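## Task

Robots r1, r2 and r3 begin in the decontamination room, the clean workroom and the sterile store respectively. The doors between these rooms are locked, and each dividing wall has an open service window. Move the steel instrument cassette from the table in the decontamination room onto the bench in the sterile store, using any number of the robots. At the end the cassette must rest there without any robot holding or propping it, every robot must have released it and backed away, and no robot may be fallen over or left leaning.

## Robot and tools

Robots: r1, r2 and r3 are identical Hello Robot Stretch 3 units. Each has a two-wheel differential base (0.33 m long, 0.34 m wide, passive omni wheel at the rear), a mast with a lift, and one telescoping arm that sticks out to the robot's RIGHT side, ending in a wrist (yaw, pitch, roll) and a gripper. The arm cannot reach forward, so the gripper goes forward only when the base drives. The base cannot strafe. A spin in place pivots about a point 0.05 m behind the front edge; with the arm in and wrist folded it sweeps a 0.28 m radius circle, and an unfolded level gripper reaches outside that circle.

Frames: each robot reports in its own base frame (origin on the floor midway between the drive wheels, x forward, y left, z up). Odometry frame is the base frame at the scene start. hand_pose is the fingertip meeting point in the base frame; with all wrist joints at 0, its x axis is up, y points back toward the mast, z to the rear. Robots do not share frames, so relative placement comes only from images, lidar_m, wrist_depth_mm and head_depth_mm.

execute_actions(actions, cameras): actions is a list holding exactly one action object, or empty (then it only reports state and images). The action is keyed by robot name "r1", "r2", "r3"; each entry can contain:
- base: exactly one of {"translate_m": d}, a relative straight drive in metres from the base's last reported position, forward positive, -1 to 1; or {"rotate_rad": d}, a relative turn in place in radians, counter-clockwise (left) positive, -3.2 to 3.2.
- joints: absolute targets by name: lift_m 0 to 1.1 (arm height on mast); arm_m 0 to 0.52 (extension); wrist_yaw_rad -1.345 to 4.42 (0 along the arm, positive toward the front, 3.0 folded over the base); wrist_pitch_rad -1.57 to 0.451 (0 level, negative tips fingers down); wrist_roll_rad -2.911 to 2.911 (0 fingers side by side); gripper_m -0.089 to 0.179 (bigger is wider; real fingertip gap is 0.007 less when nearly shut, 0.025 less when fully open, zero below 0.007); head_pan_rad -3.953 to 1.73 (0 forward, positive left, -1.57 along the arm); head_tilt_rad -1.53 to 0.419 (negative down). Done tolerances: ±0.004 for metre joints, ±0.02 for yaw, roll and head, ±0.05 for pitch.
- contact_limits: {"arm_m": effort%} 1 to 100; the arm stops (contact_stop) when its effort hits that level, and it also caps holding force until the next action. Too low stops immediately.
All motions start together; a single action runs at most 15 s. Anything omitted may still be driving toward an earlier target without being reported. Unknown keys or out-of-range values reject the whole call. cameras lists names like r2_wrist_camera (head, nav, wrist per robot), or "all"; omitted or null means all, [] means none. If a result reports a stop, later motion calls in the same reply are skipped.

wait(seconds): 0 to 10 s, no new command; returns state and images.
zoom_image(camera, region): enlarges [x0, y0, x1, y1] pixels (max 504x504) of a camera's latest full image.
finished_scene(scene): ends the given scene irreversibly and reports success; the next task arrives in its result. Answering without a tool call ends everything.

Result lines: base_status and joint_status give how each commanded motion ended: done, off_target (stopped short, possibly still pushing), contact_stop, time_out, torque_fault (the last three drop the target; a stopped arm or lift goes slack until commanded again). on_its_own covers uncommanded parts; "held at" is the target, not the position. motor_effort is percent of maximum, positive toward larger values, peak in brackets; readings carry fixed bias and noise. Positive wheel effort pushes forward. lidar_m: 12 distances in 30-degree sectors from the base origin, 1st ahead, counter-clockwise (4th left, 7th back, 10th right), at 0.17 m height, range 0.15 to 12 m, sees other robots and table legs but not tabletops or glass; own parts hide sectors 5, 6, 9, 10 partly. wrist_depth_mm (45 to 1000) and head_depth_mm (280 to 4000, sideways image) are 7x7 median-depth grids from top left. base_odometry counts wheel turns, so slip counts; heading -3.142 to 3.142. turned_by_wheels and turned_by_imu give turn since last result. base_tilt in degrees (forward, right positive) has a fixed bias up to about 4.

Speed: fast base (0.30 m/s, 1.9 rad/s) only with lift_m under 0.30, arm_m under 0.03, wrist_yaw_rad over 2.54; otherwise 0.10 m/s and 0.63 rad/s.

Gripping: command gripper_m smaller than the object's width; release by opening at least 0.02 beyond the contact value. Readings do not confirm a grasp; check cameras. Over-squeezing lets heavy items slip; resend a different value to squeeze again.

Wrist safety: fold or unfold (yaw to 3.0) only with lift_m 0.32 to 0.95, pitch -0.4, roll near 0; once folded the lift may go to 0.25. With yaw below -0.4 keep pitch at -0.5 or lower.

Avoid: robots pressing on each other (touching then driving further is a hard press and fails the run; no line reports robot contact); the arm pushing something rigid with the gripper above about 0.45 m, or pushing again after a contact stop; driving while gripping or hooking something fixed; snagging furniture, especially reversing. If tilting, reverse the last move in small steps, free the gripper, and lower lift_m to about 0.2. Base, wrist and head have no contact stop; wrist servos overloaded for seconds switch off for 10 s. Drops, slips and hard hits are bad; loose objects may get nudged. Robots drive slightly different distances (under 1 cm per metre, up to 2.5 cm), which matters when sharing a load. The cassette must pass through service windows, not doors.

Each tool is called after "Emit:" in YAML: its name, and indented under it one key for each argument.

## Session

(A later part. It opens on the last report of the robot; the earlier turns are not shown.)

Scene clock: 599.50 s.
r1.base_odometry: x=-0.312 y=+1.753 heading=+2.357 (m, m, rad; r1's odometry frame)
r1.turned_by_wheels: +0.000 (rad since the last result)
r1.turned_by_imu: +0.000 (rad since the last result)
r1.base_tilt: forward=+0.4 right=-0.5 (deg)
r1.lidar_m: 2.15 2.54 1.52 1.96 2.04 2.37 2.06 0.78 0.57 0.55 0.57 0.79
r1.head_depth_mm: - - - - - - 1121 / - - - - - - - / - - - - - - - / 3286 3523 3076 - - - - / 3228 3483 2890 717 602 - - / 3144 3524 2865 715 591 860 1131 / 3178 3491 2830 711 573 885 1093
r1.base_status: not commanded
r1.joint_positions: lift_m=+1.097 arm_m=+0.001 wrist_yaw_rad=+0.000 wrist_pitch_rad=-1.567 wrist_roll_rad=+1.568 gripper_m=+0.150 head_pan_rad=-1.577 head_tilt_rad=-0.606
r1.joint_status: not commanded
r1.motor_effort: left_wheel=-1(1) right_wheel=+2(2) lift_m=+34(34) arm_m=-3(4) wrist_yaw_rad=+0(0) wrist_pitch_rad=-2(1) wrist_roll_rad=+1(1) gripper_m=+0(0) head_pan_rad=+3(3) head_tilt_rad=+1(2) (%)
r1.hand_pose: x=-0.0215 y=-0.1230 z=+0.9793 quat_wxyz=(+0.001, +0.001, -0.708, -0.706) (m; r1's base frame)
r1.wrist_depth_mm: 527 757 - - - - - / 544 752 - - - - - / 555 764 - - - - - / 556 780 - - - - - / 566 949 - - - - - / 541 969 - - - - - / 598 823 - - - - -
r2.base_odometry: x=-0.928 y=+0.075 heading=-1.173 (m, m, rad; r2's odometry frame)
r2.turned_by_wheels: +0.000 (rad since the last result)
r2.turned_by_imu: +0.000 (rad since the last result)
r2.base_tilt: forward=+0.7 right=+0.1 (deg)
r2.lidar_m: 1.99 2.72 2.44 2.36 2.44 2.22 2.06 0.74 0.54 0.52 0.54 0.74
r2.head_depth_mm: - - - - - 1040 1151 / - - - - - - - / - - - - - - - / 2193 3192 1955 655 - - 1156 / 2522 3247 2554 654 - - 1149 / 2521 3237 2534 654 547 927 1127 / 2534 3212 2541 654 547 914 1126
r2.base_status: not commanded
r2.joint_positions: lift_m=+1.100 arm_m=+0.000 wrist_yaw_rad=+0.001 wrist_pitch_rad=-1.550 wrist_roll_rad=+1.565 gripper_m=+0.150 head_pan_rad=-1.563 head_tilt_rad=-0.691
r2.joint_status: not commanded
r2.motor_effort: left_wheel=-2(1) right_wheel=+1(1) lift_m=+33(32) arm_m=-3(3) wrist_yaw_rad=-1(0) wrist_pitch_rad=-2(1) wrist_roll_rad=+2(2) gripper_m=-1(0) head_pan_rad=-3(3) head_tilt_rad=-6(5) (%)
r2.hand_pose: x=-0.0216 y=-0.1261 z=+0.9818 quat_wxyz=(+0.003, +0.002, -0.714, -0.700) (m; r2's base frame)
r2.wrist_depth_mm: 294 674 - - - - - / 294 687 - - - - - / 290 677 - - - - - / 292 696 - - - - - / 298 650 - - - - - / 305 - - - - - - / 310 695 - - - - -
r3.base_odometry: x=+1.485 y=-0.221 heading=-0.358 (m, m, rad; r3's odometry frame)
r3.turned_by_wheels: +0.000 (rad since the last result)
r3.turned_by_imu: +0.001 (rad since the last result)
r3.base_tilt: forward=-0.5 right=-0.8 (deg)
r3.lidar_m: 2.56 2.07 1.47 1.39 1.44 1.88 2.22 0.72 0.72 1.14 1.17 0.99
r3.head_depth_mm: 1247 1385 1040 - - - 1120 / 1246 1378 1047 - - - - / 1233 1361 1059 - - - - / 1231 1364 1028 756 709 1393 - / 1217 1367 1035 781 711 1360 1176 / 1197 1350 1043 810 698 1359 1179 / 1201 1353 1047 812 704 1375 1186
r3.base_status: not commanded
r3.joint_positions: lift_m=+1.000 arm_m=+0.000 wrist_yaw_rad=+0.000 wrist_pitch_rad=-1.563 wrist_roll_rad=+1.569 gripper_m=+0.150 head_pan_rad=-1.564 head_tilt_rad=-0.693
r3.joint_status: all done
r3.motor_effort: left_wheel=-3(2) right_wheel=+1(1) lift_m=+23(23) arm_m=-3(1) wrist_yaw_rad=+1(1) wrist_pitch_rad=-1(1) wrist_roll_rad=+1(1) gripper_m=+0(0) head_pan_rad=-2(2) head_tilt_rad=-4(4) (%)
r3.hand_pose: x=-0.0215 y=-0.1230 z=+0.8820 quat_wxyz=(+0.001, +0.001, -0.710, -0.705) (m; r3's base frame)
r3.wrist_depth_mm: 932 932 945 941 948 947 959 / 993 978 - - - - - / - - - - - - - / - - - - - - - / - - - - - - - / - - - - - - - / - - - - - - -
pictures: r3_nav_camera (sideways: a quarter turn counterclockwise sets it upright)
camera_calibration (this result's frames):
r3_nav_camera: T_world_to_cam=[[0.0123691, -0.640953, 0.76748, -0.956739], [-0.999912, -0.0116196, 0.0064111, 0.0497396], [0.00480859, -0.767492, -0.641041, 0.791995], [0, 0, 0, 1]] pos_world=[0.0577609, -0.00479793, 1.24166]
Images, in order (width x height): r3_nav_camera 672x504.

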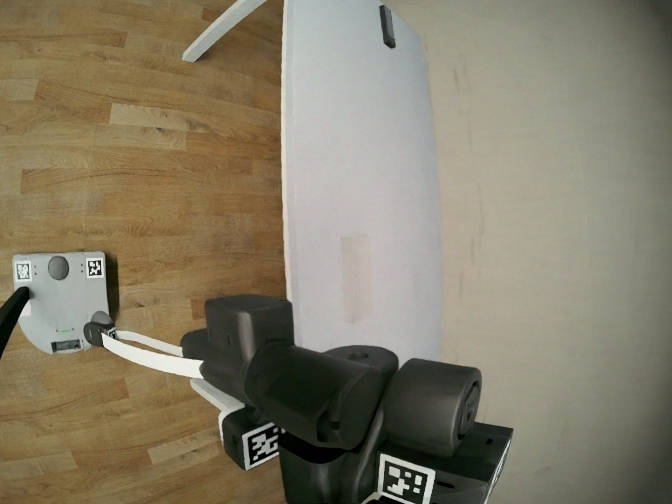

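Emit:
finished_scene:
  scene: 1

The scene is finished: the task was done.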